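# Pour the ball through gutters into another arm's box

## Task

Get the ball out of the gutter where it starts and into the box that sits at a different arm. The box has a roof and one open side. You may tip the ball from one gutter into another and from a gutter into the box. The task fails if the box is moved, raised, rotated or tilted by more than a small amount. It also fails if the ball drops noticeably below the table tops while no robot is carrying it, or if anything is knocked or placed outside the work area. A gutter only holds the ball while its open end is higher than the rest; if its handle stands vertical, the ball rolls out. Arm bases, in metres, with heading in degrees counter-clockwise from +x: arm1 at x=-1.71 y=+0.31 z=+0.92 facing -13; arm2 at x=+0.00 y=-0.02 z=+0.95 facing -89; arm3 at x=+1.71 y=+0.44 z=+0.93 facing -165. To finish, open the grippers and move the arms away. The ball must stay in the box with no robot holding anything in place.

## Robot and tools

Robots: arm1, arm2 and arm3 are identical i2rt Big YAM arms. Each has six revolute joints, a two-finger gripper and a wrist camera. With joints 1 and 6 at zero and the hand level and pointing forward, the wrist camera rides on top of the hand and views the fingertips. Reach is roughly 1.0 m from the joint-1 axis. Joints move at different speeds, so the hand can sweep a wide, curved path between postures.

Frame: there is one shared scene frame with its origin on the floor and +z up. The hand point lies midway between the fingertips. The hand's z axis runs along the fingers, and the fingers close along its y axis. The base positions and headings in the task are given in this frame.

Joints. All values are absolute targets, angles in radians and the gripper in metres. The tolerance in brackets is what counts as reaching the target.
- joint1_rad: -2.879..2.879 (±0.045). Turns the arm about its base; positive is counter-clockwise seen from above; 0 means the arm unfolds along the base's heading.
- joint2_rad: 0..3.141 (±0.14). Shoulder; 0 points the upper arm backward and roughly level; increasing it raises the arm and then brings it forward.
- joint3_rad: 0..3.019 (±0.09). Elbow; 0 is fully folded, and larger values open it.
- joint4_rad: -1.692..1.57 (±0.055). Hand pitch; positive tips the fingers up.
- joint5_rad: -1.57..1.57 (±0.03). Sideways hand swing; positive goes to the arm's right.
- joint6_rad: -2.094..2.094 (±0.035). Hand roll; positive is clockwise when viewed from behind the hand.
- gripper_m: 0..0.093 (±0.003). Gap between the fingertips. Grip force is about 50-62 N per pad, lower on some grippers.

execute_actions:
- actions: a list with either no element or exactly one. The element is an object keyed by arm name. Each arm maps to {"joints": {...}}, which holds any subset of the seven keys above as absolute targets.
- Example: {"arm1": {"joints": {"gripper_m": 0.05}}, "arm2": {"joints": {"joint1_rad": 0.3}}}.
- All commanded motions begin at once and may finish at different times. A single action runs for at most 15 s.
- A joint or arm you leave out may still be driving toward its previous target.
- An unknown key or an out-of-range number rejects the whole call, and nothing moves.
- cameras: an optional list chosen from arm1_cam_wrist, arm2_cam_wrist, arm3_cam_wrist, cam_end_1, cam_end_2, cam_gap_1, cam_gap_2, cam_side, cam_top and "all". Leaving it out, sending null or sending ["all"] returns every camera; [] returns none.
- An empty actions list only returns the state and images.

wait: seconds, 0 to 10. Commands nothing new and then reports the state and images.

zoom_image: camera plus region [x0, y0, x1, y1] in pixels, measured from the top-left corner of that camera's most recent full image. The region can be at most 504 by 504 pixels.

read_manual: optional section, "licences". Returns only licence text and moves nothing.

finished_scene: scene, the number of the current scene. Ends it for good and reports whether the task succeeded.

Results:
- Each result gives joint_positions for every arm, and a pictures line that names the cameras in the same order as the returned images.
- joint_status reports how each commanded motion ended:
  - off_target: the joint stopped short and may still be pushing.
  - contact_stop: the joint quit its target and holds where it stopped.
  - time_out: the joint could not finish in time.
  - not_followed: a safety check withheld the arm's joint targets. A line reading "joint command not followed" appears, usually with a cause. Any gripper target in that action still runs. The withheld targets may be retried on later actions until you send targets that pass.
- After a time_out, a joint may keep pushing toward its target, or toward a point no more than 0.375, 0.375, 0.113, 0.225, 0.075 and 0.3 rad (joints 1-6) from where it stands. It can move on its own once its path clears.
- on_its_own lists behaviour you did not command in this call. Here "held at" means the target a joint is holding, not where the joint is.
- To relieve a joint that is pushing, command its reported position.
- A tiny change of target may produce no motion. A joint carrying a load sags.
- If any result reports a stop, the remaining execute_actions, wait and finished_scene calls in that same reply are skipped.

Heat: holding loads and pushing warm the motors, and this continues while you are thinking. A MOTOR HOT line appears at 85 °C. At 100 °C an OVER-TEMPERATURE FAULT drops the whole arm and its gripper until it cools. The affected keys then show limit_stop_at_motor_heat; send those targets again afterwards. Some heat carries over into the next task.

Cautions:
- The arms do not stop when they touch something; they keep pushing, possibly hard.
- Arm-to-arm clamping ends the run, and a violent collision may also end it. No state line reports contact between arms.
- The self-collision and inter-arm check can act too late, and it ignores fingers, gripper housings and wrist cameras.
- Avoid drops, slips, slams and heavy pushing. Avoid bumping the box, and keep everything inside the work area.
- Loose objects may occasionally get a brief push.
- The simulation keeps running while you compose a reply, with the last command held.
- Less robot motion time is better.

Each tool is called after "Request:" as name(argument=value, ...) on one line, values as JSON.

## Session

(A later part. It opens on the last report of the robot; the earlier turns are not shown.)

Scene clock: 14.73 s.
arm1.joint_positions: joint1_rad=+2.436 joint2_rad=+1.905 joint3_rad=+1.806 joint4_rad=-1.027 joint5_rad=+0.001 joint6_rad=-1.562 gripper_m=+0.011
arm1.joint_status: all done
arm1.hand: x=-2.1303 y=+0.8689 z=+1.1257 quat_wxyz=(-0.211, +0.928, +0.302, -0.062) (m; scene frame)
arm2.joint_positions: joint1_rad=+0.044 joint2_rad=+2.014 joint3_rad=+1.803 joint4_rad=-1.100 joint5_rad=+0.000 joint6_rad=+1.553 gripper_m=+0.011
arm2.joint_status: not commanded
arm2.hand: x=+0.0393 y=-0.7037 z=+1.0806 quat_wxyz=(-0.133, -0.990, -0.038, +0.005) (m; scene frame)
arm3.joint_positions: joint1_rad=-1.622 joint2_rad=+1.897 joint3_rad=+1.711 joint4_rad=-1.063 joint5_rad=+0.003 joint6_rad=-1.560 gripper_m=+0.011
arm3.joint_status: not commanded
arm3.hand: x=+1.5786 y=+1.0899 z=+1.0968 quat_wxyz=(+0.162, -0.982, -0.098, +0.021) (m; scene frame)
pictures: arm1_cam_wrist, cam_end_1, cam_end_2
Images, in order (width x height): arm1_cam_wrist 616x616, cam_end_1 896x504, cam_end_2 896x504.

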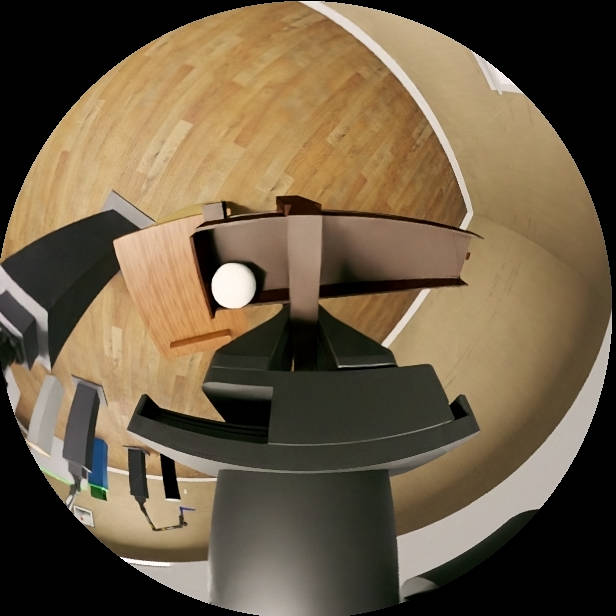

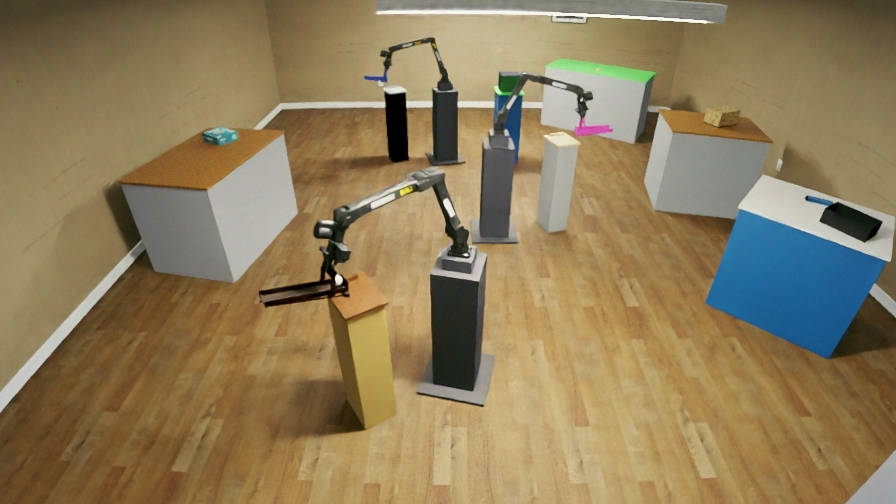

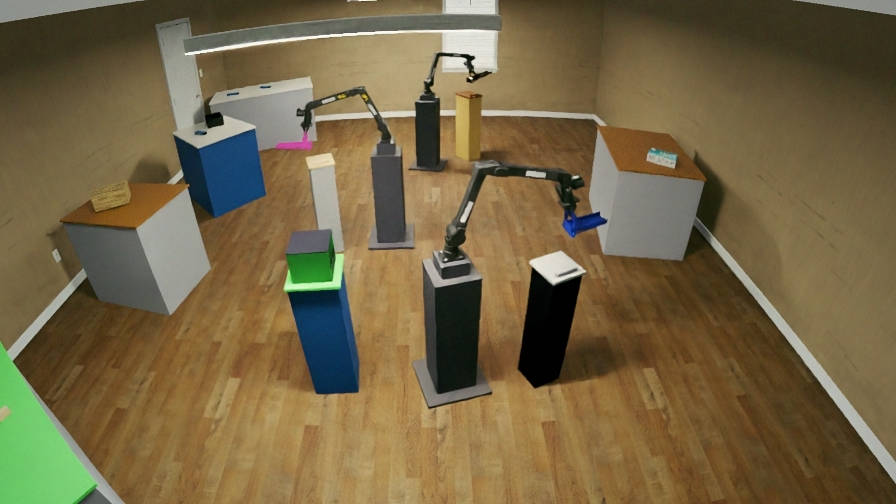

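Request:
execute_actions(actions=[{"arm1":{"joints":{"joint1_rad":0.036,"joint2_rad":1.92,"joint3_rad":2.02,"joint4_rad":-1.1}},"arm2":{"joints":{"joint1_rad":-1.778,"joint2_rad":2.13,"joint3_rad":1.74,"joint4_rad":-0.6}},"arm3":{"joints":{"joint1_rad":0,"joint2_rad":2.15,"joint3_rad":1.76,"joint4_rad":-0.6}}}], cameras=["arm1_cam_wrist","cam_gap_1","cam_side"])

Request:
zoom_image(camera="cam_side", region=[220, 150, 470, 300])

Scene clock: 17.57 s.
arm1.joint_positions: joint1_rad=+0.070 joint2_rad=+1.942 joint3_rad=+1.970 joint4_rad=-1.100 joint5_rad=-0.018 joint6_rad=-1.630 gripper_m=+0.011
arm1.joint_status: all done
arm1.hand: x=-1.0053 y=+0.1955 z=+1.1822 quat_wxyz=(-0.169, +0.650, -0.717, +0.188) (m; scene frame)
arm2.joint_positions: joint1_rad=-1.744 joint2_rad=+2.186 joint3_rad=+1.728 joint4_rad=-0.609 joint5_rad=-0.001 joint6_rad=+1.556 gripper_m=+0.011
arm2.joint_status: all done
arm2.hand: x=-0.7471 y=+0.0986 z=+0.9760 quat_wxyz=(-0.168, -0.631, +0.733, +0.193) (m; scene frame)
arm3.joint_positions: joint1_rad=+0.004 joint2_rad=+2.182 joint3_rad=+1.736 joint4_rad=-0.605 joint5_rad=-0.003 joint6_rad=-1.563 gripper_m=+0.011
arm3.joint_status: all done
arm3.hand: x=+0.9807 y=+0.2436 z=+0.9585 quat_wxyz=(+0.159, -0.588, -0.766, +0.207) (m; scene frame)
pictures: arm1_cam_wrist, cam_gap_1, cam_side
Images, in order (width x height): arm1_cam_wrist 616x616, cam_gap_1 896x504, cam_side 896x504.

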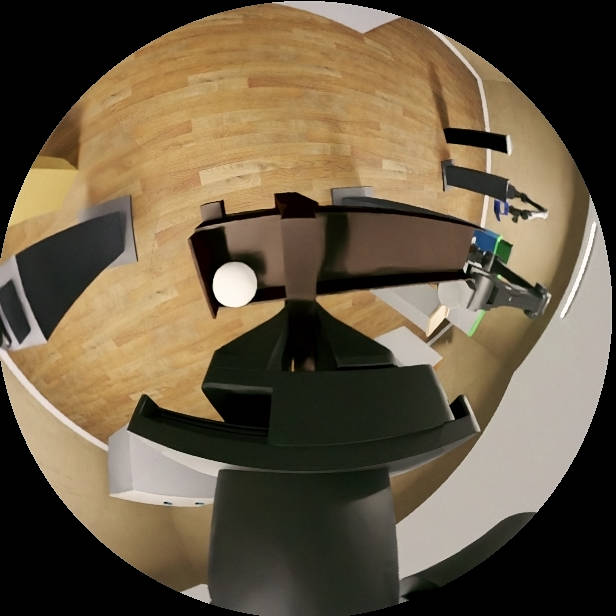

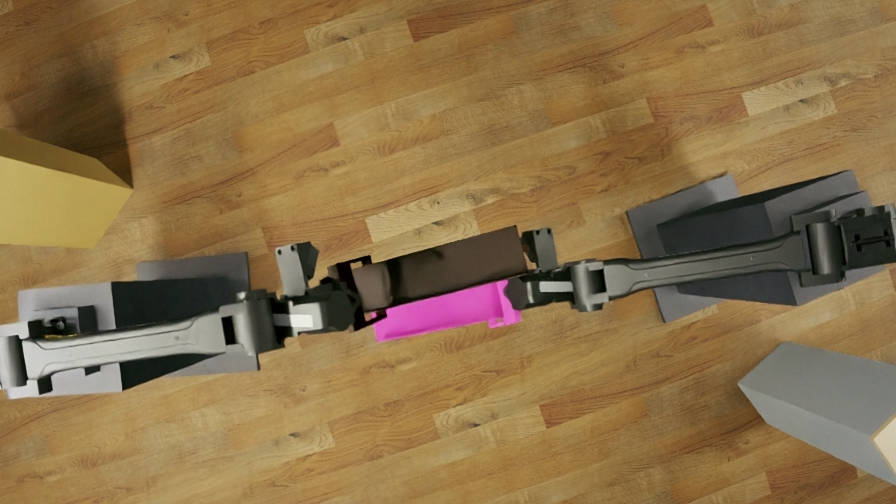

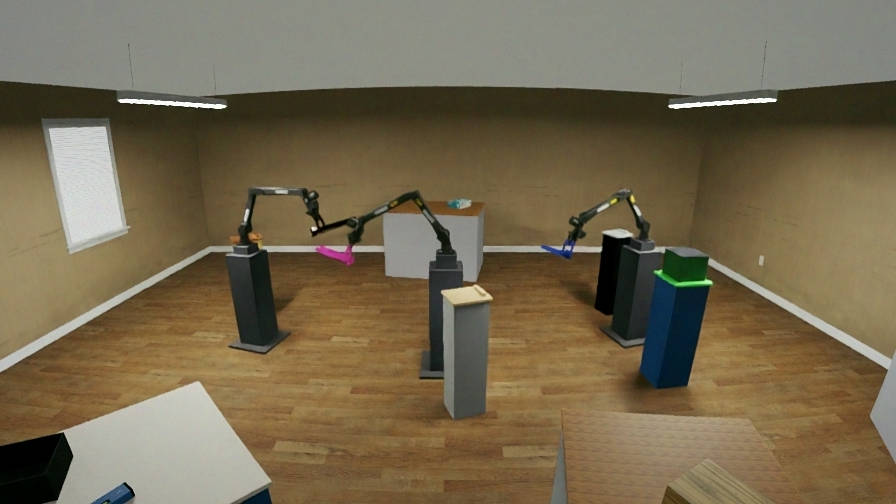

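Region (220, 150, 470, 300) of cam_side's 896x504 image, scaled by 2.016, with more detail than that image has; it fills the top 302 rows of this view, and the rest is white.

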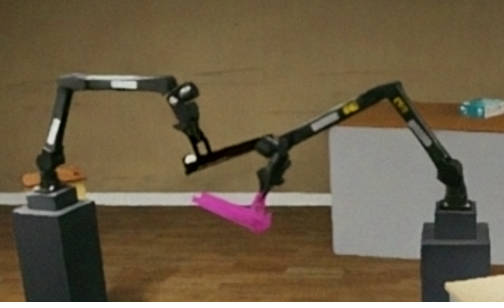

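Request:
execute_actions(actions=[{"arm1":{"joints":{"joint2_rad":1.56,"joint3_rad":1.5,"joint4_rad":-1.0}}}], cameras=[])

Request:
execute_actions(actions=[{"arm1":{"joints":{"joint1_rad":0.02,"joint5_rad":0,"joint6_rad":-1.57,"joint4_rad":-1.15}},"arm2":{"joints":{"joint1_rad":-1.778}}}], cameras=["cam_gap_1","cam_side"])

Request:
zoom_image(camera="cam_side", region=[220, 150, 470, 300])

Scene clock: 19.20 s.
arm1.joint_positions: joint1_rad=+0.041 joint2_rad=+1.575 joint3_rad=+1.486 joint4_rad=-1.026 joint5_rad=+0.000 joint6_rad=-1.578 gripper_m=+0.011
arm1.joint_status: all done
arm1.hand: x=-1.1487 y=+0.1983 z=+1.1813 quat_wxyz=(-0.151, +0.622, -0.748, +0.176) (m; scene frame)
arm2.joint_positions: joint1_rad=-1.778 joint2_rad=+2.186 joint3_rad=+1.728 joint4_rad=-0.609 joint5_rad=+0.000 joint6_rad=+1.556 gripper_m=+0.011
arm2.joint_status: not commanded
arm2.hand: x=-0.7425 y=+0.1241 z=+0.9757 quat_wxyz=(-0.165, -0.618, +0.743, +0.196) (m; scene frame)
arm3.joint_positions: joint1_rad=+0.004 joint2_rad=+2.182 joint3_rad=+1.736 joint4_rad=-0.605 joint5_rad=-0.003 joint6_rad=-1.563 gripper_m=+0.011
arm3.joint_status: not commanded
arm3.hand: x=+0.9807 y=+0.2436 z=+0.9585 quat_wxyz=(+0.159, -0.588, -0.766, +0.207) (m; scene frame)
pictures: none
No camera images: the call's "cameras" was empty. Leave "cameras" out to get every camera's image.

Scene clock: 20.03 s.
arm1.joint_positions: joint1_rad=+0.032 joint2_rad=+1.575 joint3_rad=+1.486 joint4_rad=-1.141 joint5_rad=+0.000 joint6_rad=-1.578 gripper_m=+0.011
arm1.joint_status: all done
arm1.hand: x=-1.1751 y=+0.1983 z=+1.1700 quat_wxyz=(-0.115, +0.626, -0.760, +0.133) (m; scene frame)
arm2.joint_positions: joint1_rad=-1.778 joint2_rad=+2.186 joint3_rad=+1.728 joint4_rad=-0.609 joint5_rad=+0.000 joint6_rad=+1.556 gripper_m=+0.011
arm2.joint_status: all done
arm2.hand: x=-0.7425 y=+0.1241 z=+0.9757 quat_wxyz=(-0.165, -0.618, +0.743, +0.196) (m; scene frame)
arm3.joint_positions: joint1_rad=+0.004 joint2_rad=+2.182 joint3_rad=+1.736 joint4_rad=-0.605 joint5_rad=-0.003 joint6_rad=-1.563 gripper_m=+0.011
arm3.joint_status: not commanded
arm3.hand: x=+0.9807 y=+0.2436 z=+0.9585 quat_wxyz=(+0.159, -0.588, -0.766, +0.207) (m; scene frame)
pictures: cam_gap_1, cam_side
Images, in order (width x height): cam_gap_1 896x504, cam_side 896x504.

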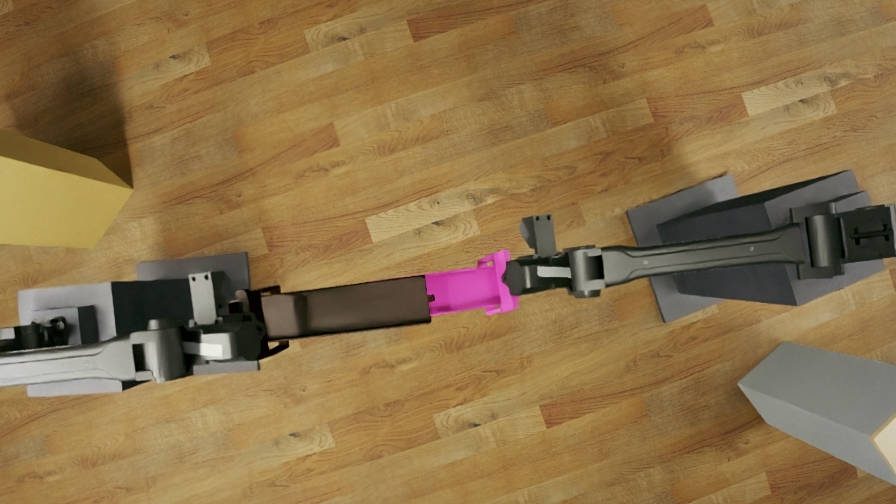

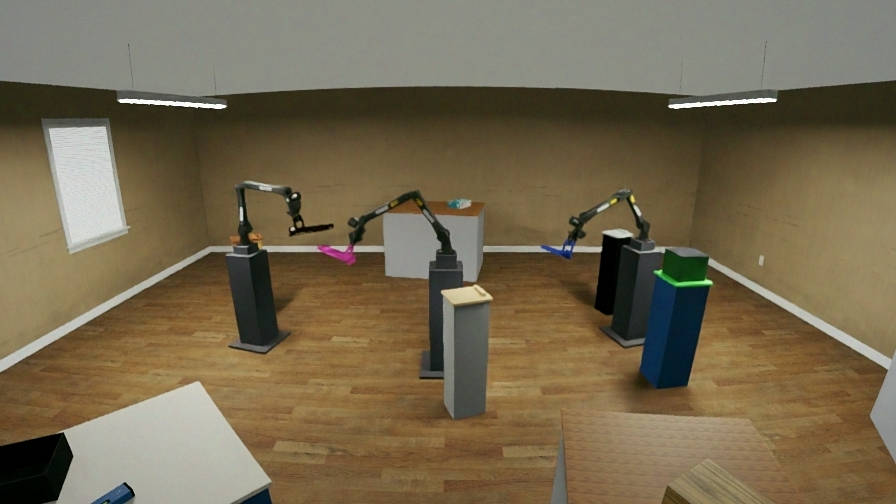

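Region (220, 150, 470, 300) of cam_side's 896x504 image, scaled by 2.016, with more detail than that image has; it fills the top 302 rows of this view, and the rest is white.

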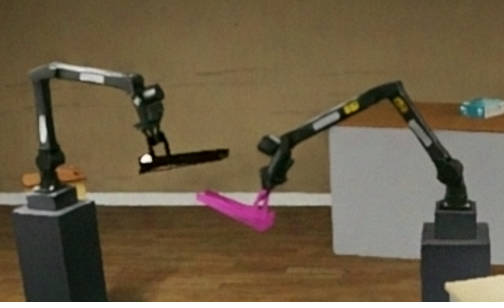

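Request:
execute_actions(actions=[{"arm1":{"joints":{"joint2_rad":1.755,"joint3_rad":1.67,"joint4_rad":-1.1}}}], cameras=[])

Request:
execute_actions(actions=[{"arm1":{"joints":{"joint4_rad":-1.38}}}], cameras=[])

Request:
wait(seconds=2)

Request:
zoom_image(camera="cam_side", region=[220, 150, 470, 300])

Scene clock: 21.23 s.
arm1.joint_positions: joint1_rad=+0.032 joint2_rad=+1.776 joint3_rad=+1.609 joint4_rad=-1.113 joint5_rad=+0.000 joint6_rad=-1.577 gripper_m=+0.011
arm1.joint_status: all done
arm1.hand: x=-1.1169 y=+0.1873 z=+1.1159 quat_wxyz=(-0.099, +0.628, -0.763, +0.113) (m; scene frame)
arm2.joint_positions: joint1_rad=-1.778 joint2_rad=+2.186 joint3_rad=+1.728 joint4_rad=-0.609 joint5_rad=+0.000 joint6_rad=+1.556 gripper_m=+0.011
arm2.joint_status: not commanded
arm2.hand: x=-0.7425 y=+0.1241 z=+0.9757 quat_wxyz=(-0.165, -0.618, +0.743, +0.196) (m; scene frame)
arm3.joint_positions: joint1_rad=+0.004 joint2_rad=+2.182 joint3_rad=+1.736 joint4_rad=-0.605 joint5_rad=-0.003 joint6_rad=-1.563 gripper_m=+0.011
arm3.joint_status: not commanded
arm3.hand: x=+0.9807 y=+0.2436 z=+0.9585 quat_wxyz=(+0.159, -0.588, -0.766, +0.207) (m; scene frame)
pictures: none
No camera images: the call's "cameras" was empty. Leave "cameras" out to get every camera's image.

Scene clock: 22.20 s.
arm1.joint_positions: joint1_rad=+0.032 joint2_rad=+1.773 joint3_rad=+1.609 joint4_rad=-1.365 joint5_rad=+0.000 joint6_rad=-1.577 gripper_m=+0.011
arm1.joint_status: all done
arm1.hand: x=-1.1767 y=+0.1994 z=+1.1065 quat_wxyz=(-0.021, +0.636, -0.771, +0.017) (m; scene frame)
arm2.joint_positions: joint1_rad=-1.778 joint2_rad=+2.186 joint3_rad=+1.728 joint4_rad=-0.609 joint5_rad=+0.000 joint6_rad=+1.556 gripper_m=+0.011
arm2.joint_status: not commanded
arm2.hand: x=-0.7425 y=+0.1241 z=+0.9757 quat_wxyz=(-0.165, -0.618, +0.743, +0.196) (m; scene frame)
arm3.joint_positions: joint1_rad=+0.004 joint2_rad=+2.182 joint3_rad=+1.736 joint4_rad=-0.605 joint5_rad=-0.003 joint6_rad=-1.563 gripper_m=+0.011
arm3.joint_status: not commanded
arm3.hand: x=+0.9807 y=+0.2436 z=+0.9585 quat_wxyz=(+0.159, -0.588, -0.766, +0.207) (m; scene frame)
pictures: none
No camera images: the call's "cameras" was empty. Leave "cameras" out to get every camera's image.

Scene clock: 24.20 s.
arm1.joint_positions: joint1_rad=+0.032 joint2_rad=+1.773 joint3_rad=+1.609 joint4_rad=-1.367 joint5_rad=+0.001 joint6_rad=-1.576 gripper_m=+0.011
arm1.joint_status: all done
arm1.hand: x=-1.1772 y=+0.1993 z=+1.1069 quat_wxyz=(-0.021, +0.636, -0.772, +0.017) (m; scene frame)
arm2.joint_positions: joint1_rad=-1.778 joint2_rad=+2.186 joint3_rad=+1.726 joint4_rad=-0.609 joint5_rad=+0.002 joint6_rad=+1.556 gripper_m=+0.011
arm2.joint_status: not commanded
arm2.hand: x=-0.7416 y=+0.1242 z=+0.9748 quat_wxyz=(-0.163, -0.618, +0.744, +0.195) (m; scene frame)
arm3.joint_positions: joint1_rad=+0.004 joint2_rad=+2.182 joint3_rad=+1.736 joint4_rad=-0.605 joint5_rad=-0.003 joint6_rad=-1.563 gripper_m=+0.011
arm3.joint_status: not commanded
arm3.hand: x=+0.9807 y=+0.2436 z=+0.9585 quat_wxyz=(+0.159, -0.588, -0.766, +0.207) (m; scene frame)
wait: 2.00 s; at rest by 0.27 s
pictures: arm1_cam_wrist, arm2_cam_wrist, arm3_cam_wrist, cam_end_1, cam_end_2, cam_gap_1, cam_gap_2, cam_side, cam_top
Images, in order (width x height): arm1_cam_wrist 616x616, arm2_cam_wrist 616x616, arm3_cam_wrist 616x616, cam_end_1 896x504, cam_end_2 896x504, cam_gap_1 896x504, cam_gap_2 896x504, cam_side 896x504, cam_top 896x504.

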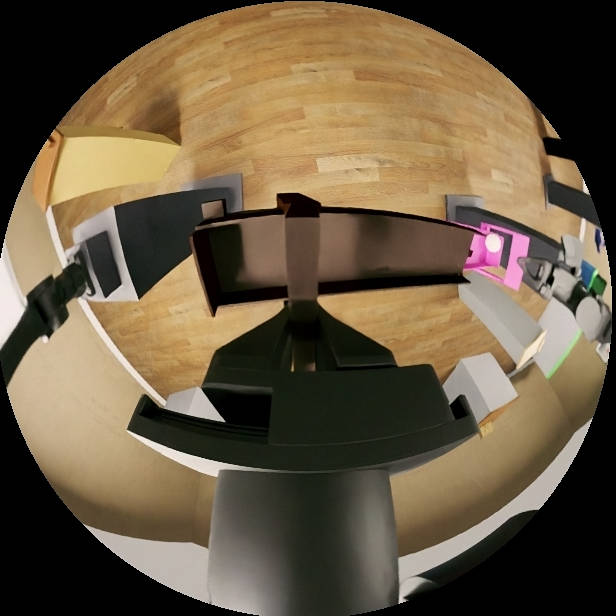

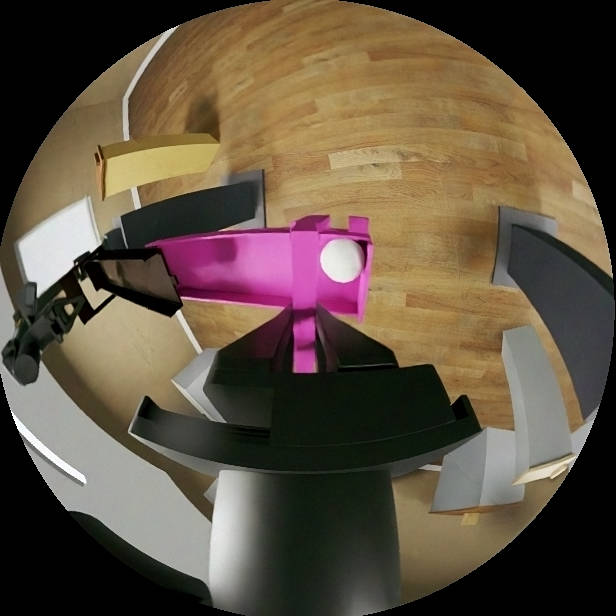

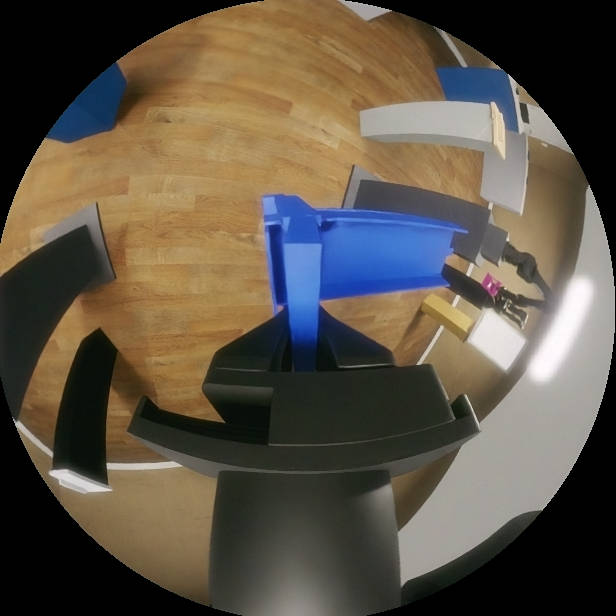

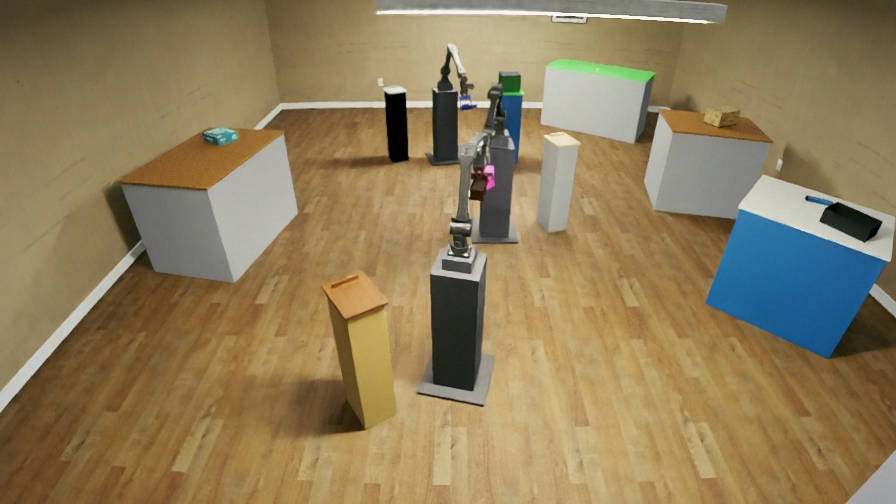

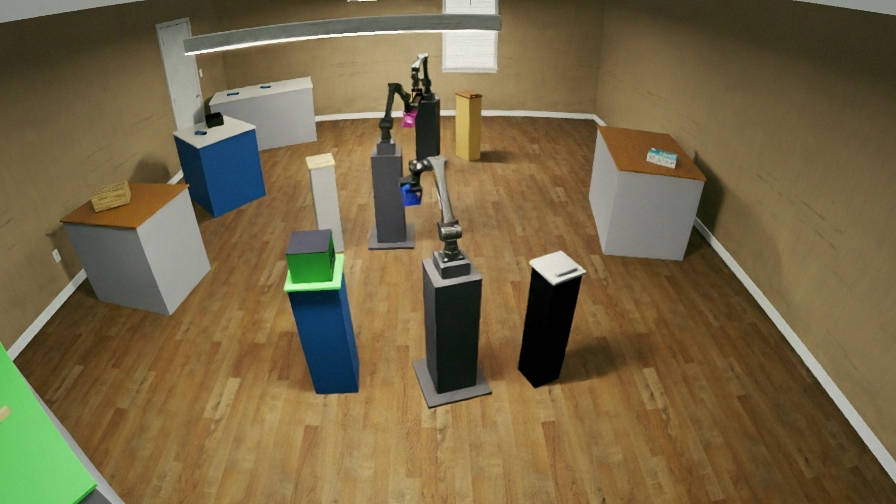

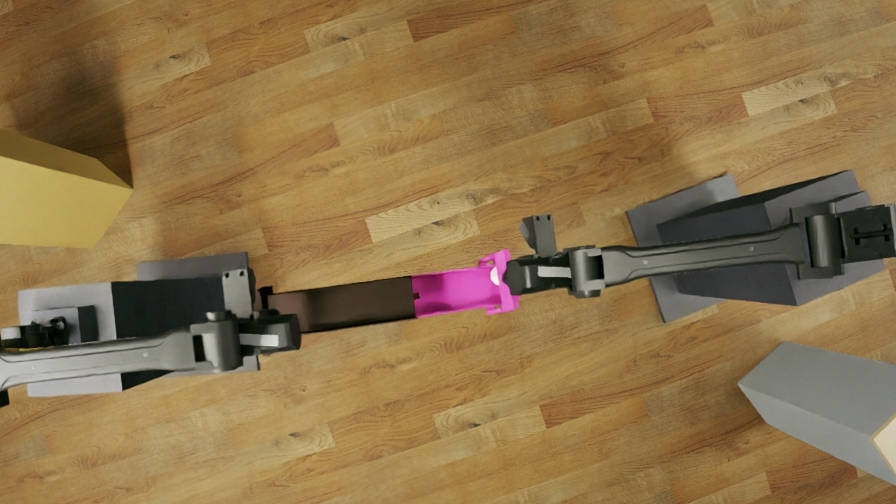

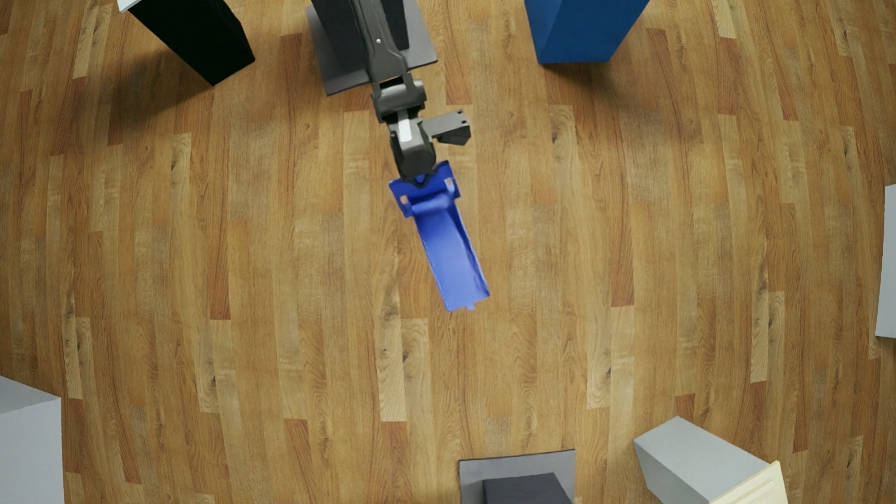

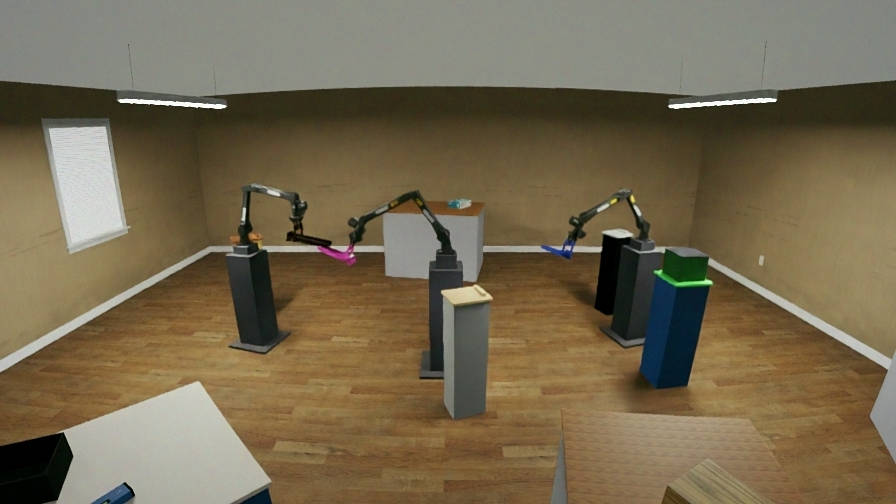

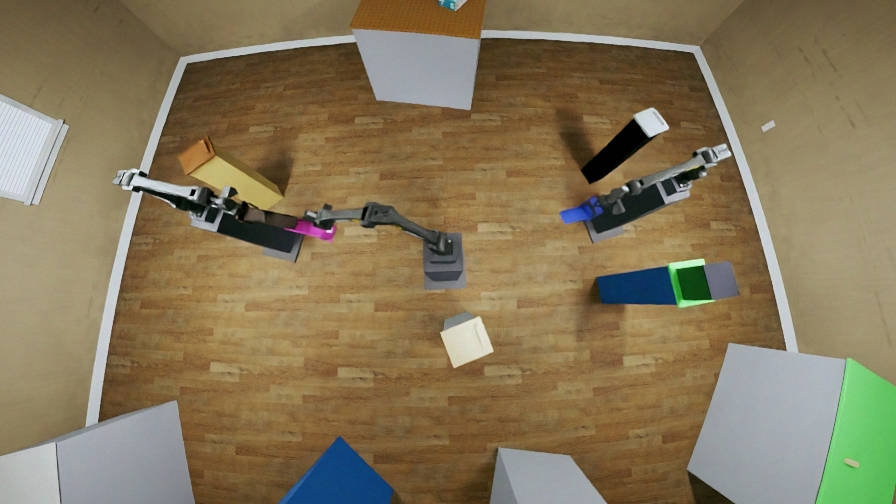

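Region (220, 150, 470, 300) of cam_side's 896x504 image, scaled by 2.016, with more detail than that image has; it fills the top 302 rows of this view, and the rest is white.

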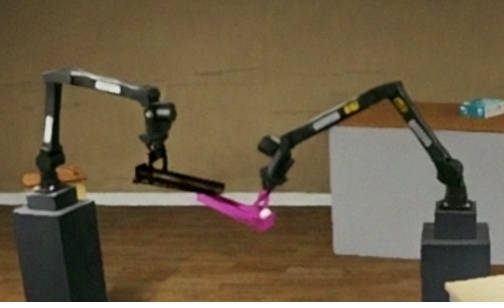

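Request:
execute_actions(actions=[{"arm1":{"joints":{"joint2_rad":1.5,"joint3_rad":1.5,"joint4_rad":-1.1}}}], cameras=[])

Request:
execute_actions(actions=[{"arm1":{"joints":{"joint1_rad":2.436,"joint2_rad":1.84,"joint3_rad":1.68,"joint4_rad":-1.37,"joint5_rad":0.3,"joint6_rad":0.094}},"arm2":{"joints":{"joint2_rad":1.78,"joint4_rad":-0.85}}}], cameras=[])

Request:
execute_actions(actions=[{"arm1":{"joints":{"joint2_rad":1.9,"joint3_rad":1.51,"joint4_rad":-1.14}},"arm2":{"joints":{"joint1_rad":1.817,"joint4_rad":-1.0}}}], cameras=["cam_gap_2","cam_side","cam_end_1"])

Request:
zoom_image(camera="cam_side", region=[430, 150, 680, 300])

Scene clock: 25.80 s.
arm1.joint_positions: joint1_rad=+0.032 joint2_rad=+1.499 joint3_rad=+1.494 joint4_rad=-1.124 joint5_rad=+0.001 joint6_rad=-1.576 gripper_m=+0.011
arm1.joint_status: all done
arm1.hand: x=-1.1802 y=+0.1987 z=+1.2158 quat_wxyz=(-0.146, +0.619, -0.753, +0.171) (m; scene frame)
arm2.joint_positions: joint1_rad=-1.778 joint2_rad=+2.186 joint3_rad=+1.726 joint4_rad=-0.609 joint5_rad=+0.002 joint6_rad=+1.556 gripper_m=+0.011
arm2.joint_status: not commanded
arm2.hand: x=-0.7416 y=+0.1242 z=+0.9748 quat_wxyz=(-0.163, -0.618, +0.744, +0.195) (m; scene frame)
arm3.joint_positions: joint1_rad=+0.004 joint2_rad=+2.182 joint3_rad=+1.736 joint4_rad=-0.605 joint5_rad=-0.003 joint6_rad=-1.563 gripper_m=+0.011
arm3.joint_status: not commanded
arm3.hand: x=+0.9807 y=+0.2436 z=+0.9585 quat_wxyz=(+0.159, -0.588, -0.766, +0.207) (m; scene frame)
pictures: none
No camera images: the call's "cameras" was empty. Leave "cameras" out to get every camera's image.

Scene clock: 28.10 s.
arm1.joint_positions: joint1_rad=+2.446 joint2_rad=+1.857 joint3_rad=+1.663 joint4_rad=-1.356 joint5_rad=+0.294 joint6_rad=+0.086 gripper_m=+0.011
arm1.joint_status: all done
arm1.hand: x=-2.0221 y=+0.7971 z=+1.0828 quat_wxyz=(-0.145, +0.864, -0.480, +0.054) (m; scene frame)
arm2.joint_positions: joint1_rad=-1.783 joint2_rad=+1.815 joint3_rad=+1.710 joint4_rad=-0.860 joint5_rad=+0.000 joint6_rad=+1.587 gripper_m=+0.011
arm2.joint_status: all done
arm2.hand: x=-0.6818 y=+0.1175 z=+1.1981 quat_wxyz=(-0.198, -0.596, +0.743, +0.231) (m; scene frame)
arm3.joint_positions: joint1_rad=+0.004 joint2_rad=+2.182 joint3_rad=+1.736 joint4_rad=-0.605 joint5_rad=-0.003 joint6_rad=-1.563 gripper_m=+0.011
arm3.joint_status: not commanded
arm3.hand: x=+0.9807 y=+0.2436 z=+0.9585 quat_wxyz=(+0.159, -0.588, -0.766, +0.207) (m; scene frame)
pictures: none
No camera images: the call's "cameras" was empty. Leave "cameras" out to get every camera's image.

Scene clock: 31.37 s.
arm1.joint_positions: joint1_rad=+2.446 joint2_rad=+1.909 joint3_rad=+1.500 joint4_rad=-1.155 joint5_rad=+0.296 joint6_rad=+0.087 gripper_m=+0.011
arm1.joint_status: all done
arm1.hand: x=-2.0143 y=+0.7901 z=+0.9950 quat_wxyz=(-0.143, +0.864, -0.480, +0.061) (m; scene frame)
arm2.joint_positions: joint1_rad=+1.822 joint2_rad=+1.815 joint3_rad=+1.710 joint4_rad=-0.996 joint5_rad=-0.001 joint6_rad=+1.582 gripper_m=+0.011
arm2.joint_status: all done
arm2.hand: x=+0.6507 y=+0.1523 z=+1.1613 quat_wxyz=(-0.137, -0.596, -0.771, -0.178) (m; scene frame)
arm3.joint_positions: joint1_rad=+0.004 joint2_rad=+2.182 joint3_rad=+1.736 joint4_rad=-0.605 joint5_rad=-0.003 joint6_rad=-1.563 gripper_m=+0.011
arm3.joint_status: not commanded
arm3.hand: x=+0.9807 y=+0.2436 z=+0.9585 quat_wxyz=(+0.159, -0.588, -0.766, +0.207) (m; scene frame)
pictures: cam_end_1, cam_gap_2, cam_side
Images, in order (width x height): cam_end_1 896x504, cam_gap_2 896x504, cam_side 896x504.

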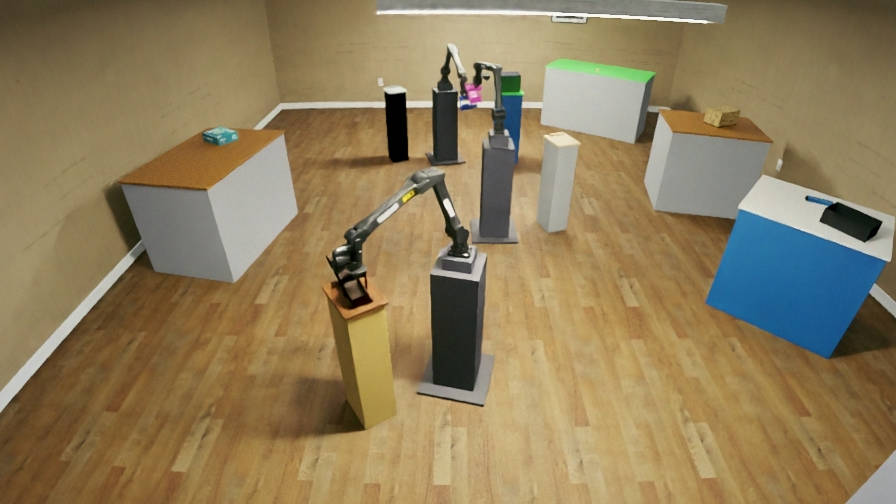

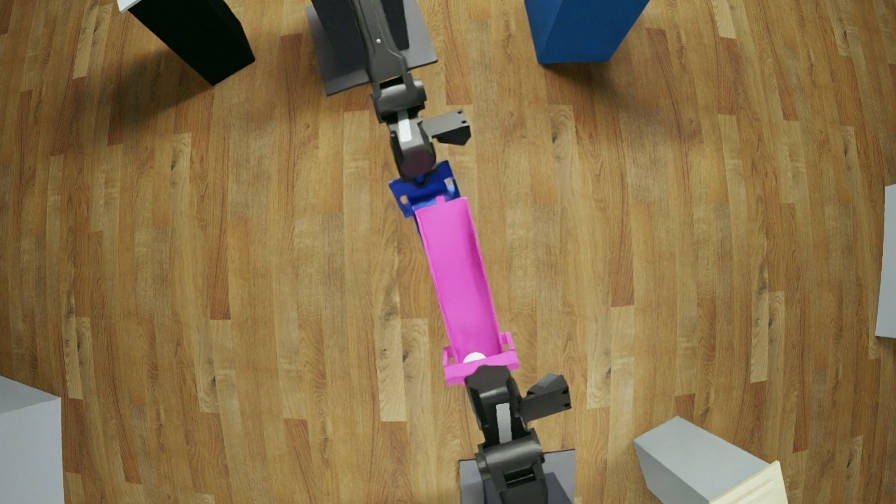

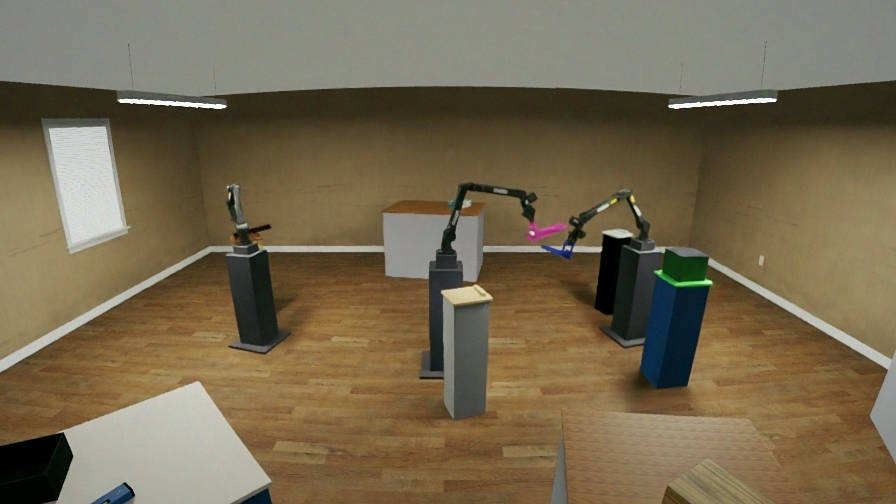

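Region (430, 150, 680, 300) of cam_side's 896x504 image, scaled by 2.016, with more detail than that image has; it fills the top 302 rows of this view, and the rest is white.

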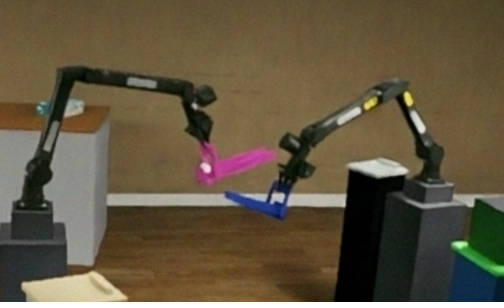

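Request:
execute_actions(actions=[{"arm1":{"joints":{"gripper_m":0.09}},"arm2":{"joints":{"joint1_rad":1.835,"joint2_rad":1.87,"joint3_rad":1.76,"joint4_rad":-1.34}}}], cameras=[])

Request:
execute_actions(actions=[{"arm1":{"joints":{"joint2_rad":1.6,"joint3_rad":1.7,"joint4_rad":-1.6}}}], cameras=["cam_gap_2","cam_side","cam_end_1"])

Request:
zoom_image(camera="cam_side", region=[430, 150, 680, 300])

Scene clock: 32.50 s.
arm1.joint_positions: joint1_rad=+2.446 joint2_rad=+1.905 joint3_rad=+1.500 joint4_rad=-1.155 joint5_rad=+0.299 joint6_rad=+0.088 gripper_m=+0.090
arm1.joint_status: all done
arm1.hand: x=-2.0140 y=+0.7906 z=+0.9974 quat_wxyz=(-0.145, +0.863, -0.480, +0.060) (m; scene frame)
arm2.joint_positions: joint1_rad=+1.827 joint2_rad=+1.894 joint3_rad=+1.712 joint4_rad=-1.307 joint5_rad=-0.002 joint6_rad=+1.581 gripper_m=+0.011
arm2.joint_status: all done
arm2.hand: x=+0.5826 y=+0.1373 z=+1.0939 quat_wxyz=(-0.020, -0.610, -0.792, -0.026) (m; scene frame)
arm3.joint_positions: joint1_rad=+0.004 joint2_rad=+2.183 joint3_rad=+1.734 joint4_rad=-0.609 joint5_rad=-0.003 joint6_rad=-1.565 gripper_m=+0.011
arm3.joint_status: not commanded
arm3.hand: x=+0.9825 y=+0.2441 z=+0.9564 quat_wxyz=(+0.157, -0.587, -0.767, +0.204) (m; scene frame)
pictures: none
No camera images: the call's "cameras" was empty. Leave "cameras" out to get every camera's image.

Scene clock: 34.00 s.
arm1.joint_positions: joint1_rad=+2.446 joint2_rad=+1.600 joint3_rad=+1.694 joint4_rad=-1.586 joint5_rad=+0.300 joint6_rad=+0.088 gripper_m=+0.090
arm1.joint_status: all done
arm1.hand: x=-1.9786 y=+0.7376 z=+1.2256 quat_wxyz=(-0.159, +0.860, -0.484, +0.029) (m; scene frame)
arm2.joint_positions: joint1_rad=+1.827 joint2_rad=+1.894 joint3_rad=+1.712 joint4_rad=-1.312 joint5_rad=-0.002 joint6_rad=+1.581 gripper_m=+0.011
arm2.joint_status: not commanded
arm2.hand: x=+0.5817 y=+0.1369 z=+1.0940 quat_wxyz=(-0.019, -0.610, -0.792, -0.024) (m; scene frame)
arm3.joint_positions: joint1_rad=+0.004 joint2_rad=+2.183 joint3_rad=+1.732 joint4_rad=-0.613 joint5_rad=-0.003 joint6_rad=-1.566 gripper_m=+0.011
arm3.joint_status: not commanded
arm3.hand: x=+0.9839 y=+0.2446 z=+0.9550 quat_wxyz=(+0.156, -0.588, -0.768, +0.201) (m; scene frame)
pictures: cam_end_1, cam_gap_2, cam_side
Images, in order (width x height): cam_end_1 896x504, cam_gap_2 896x504, cam_side 896x504.

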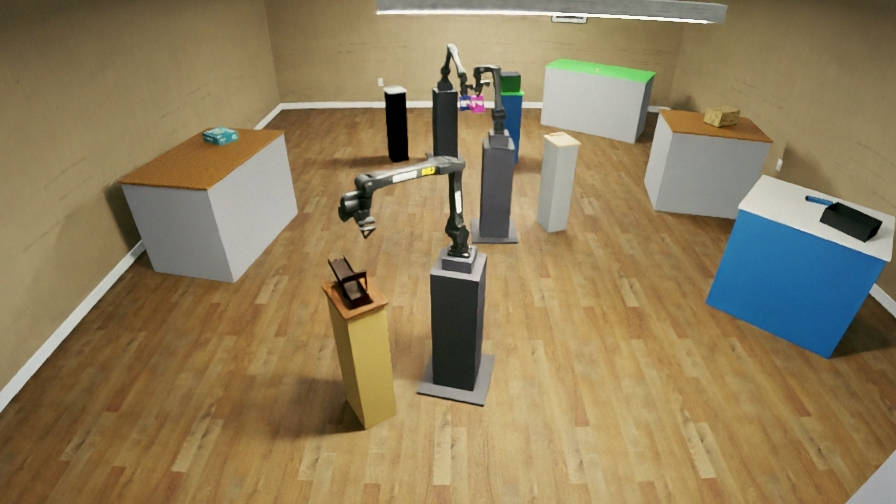

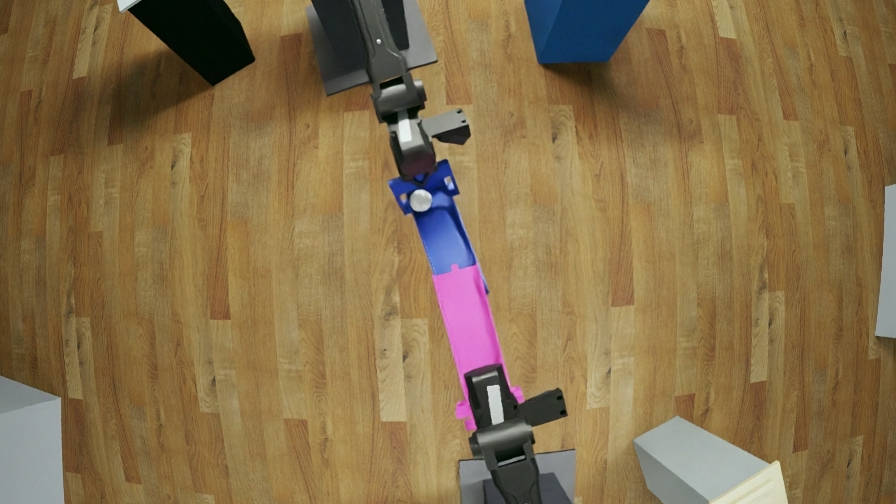

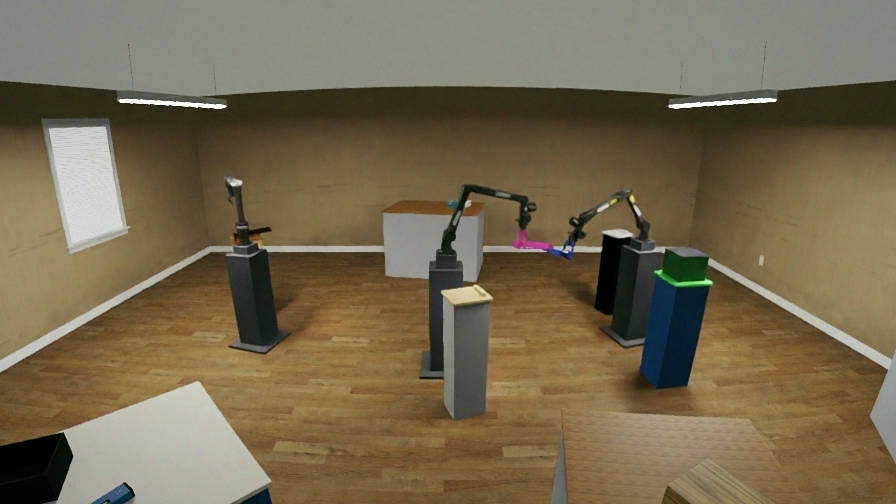

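Region (430, 150, 680, 300) of cam_side's 896x504 image, scaled by 2.016, with more detail than that image has; it fills the top 302 rows of this view, and the rest is white.

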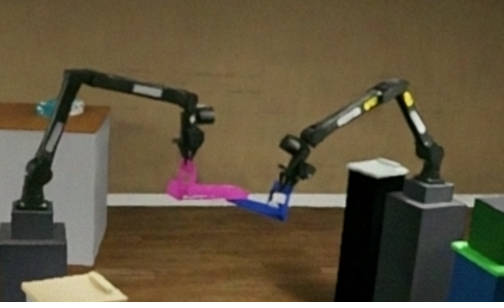

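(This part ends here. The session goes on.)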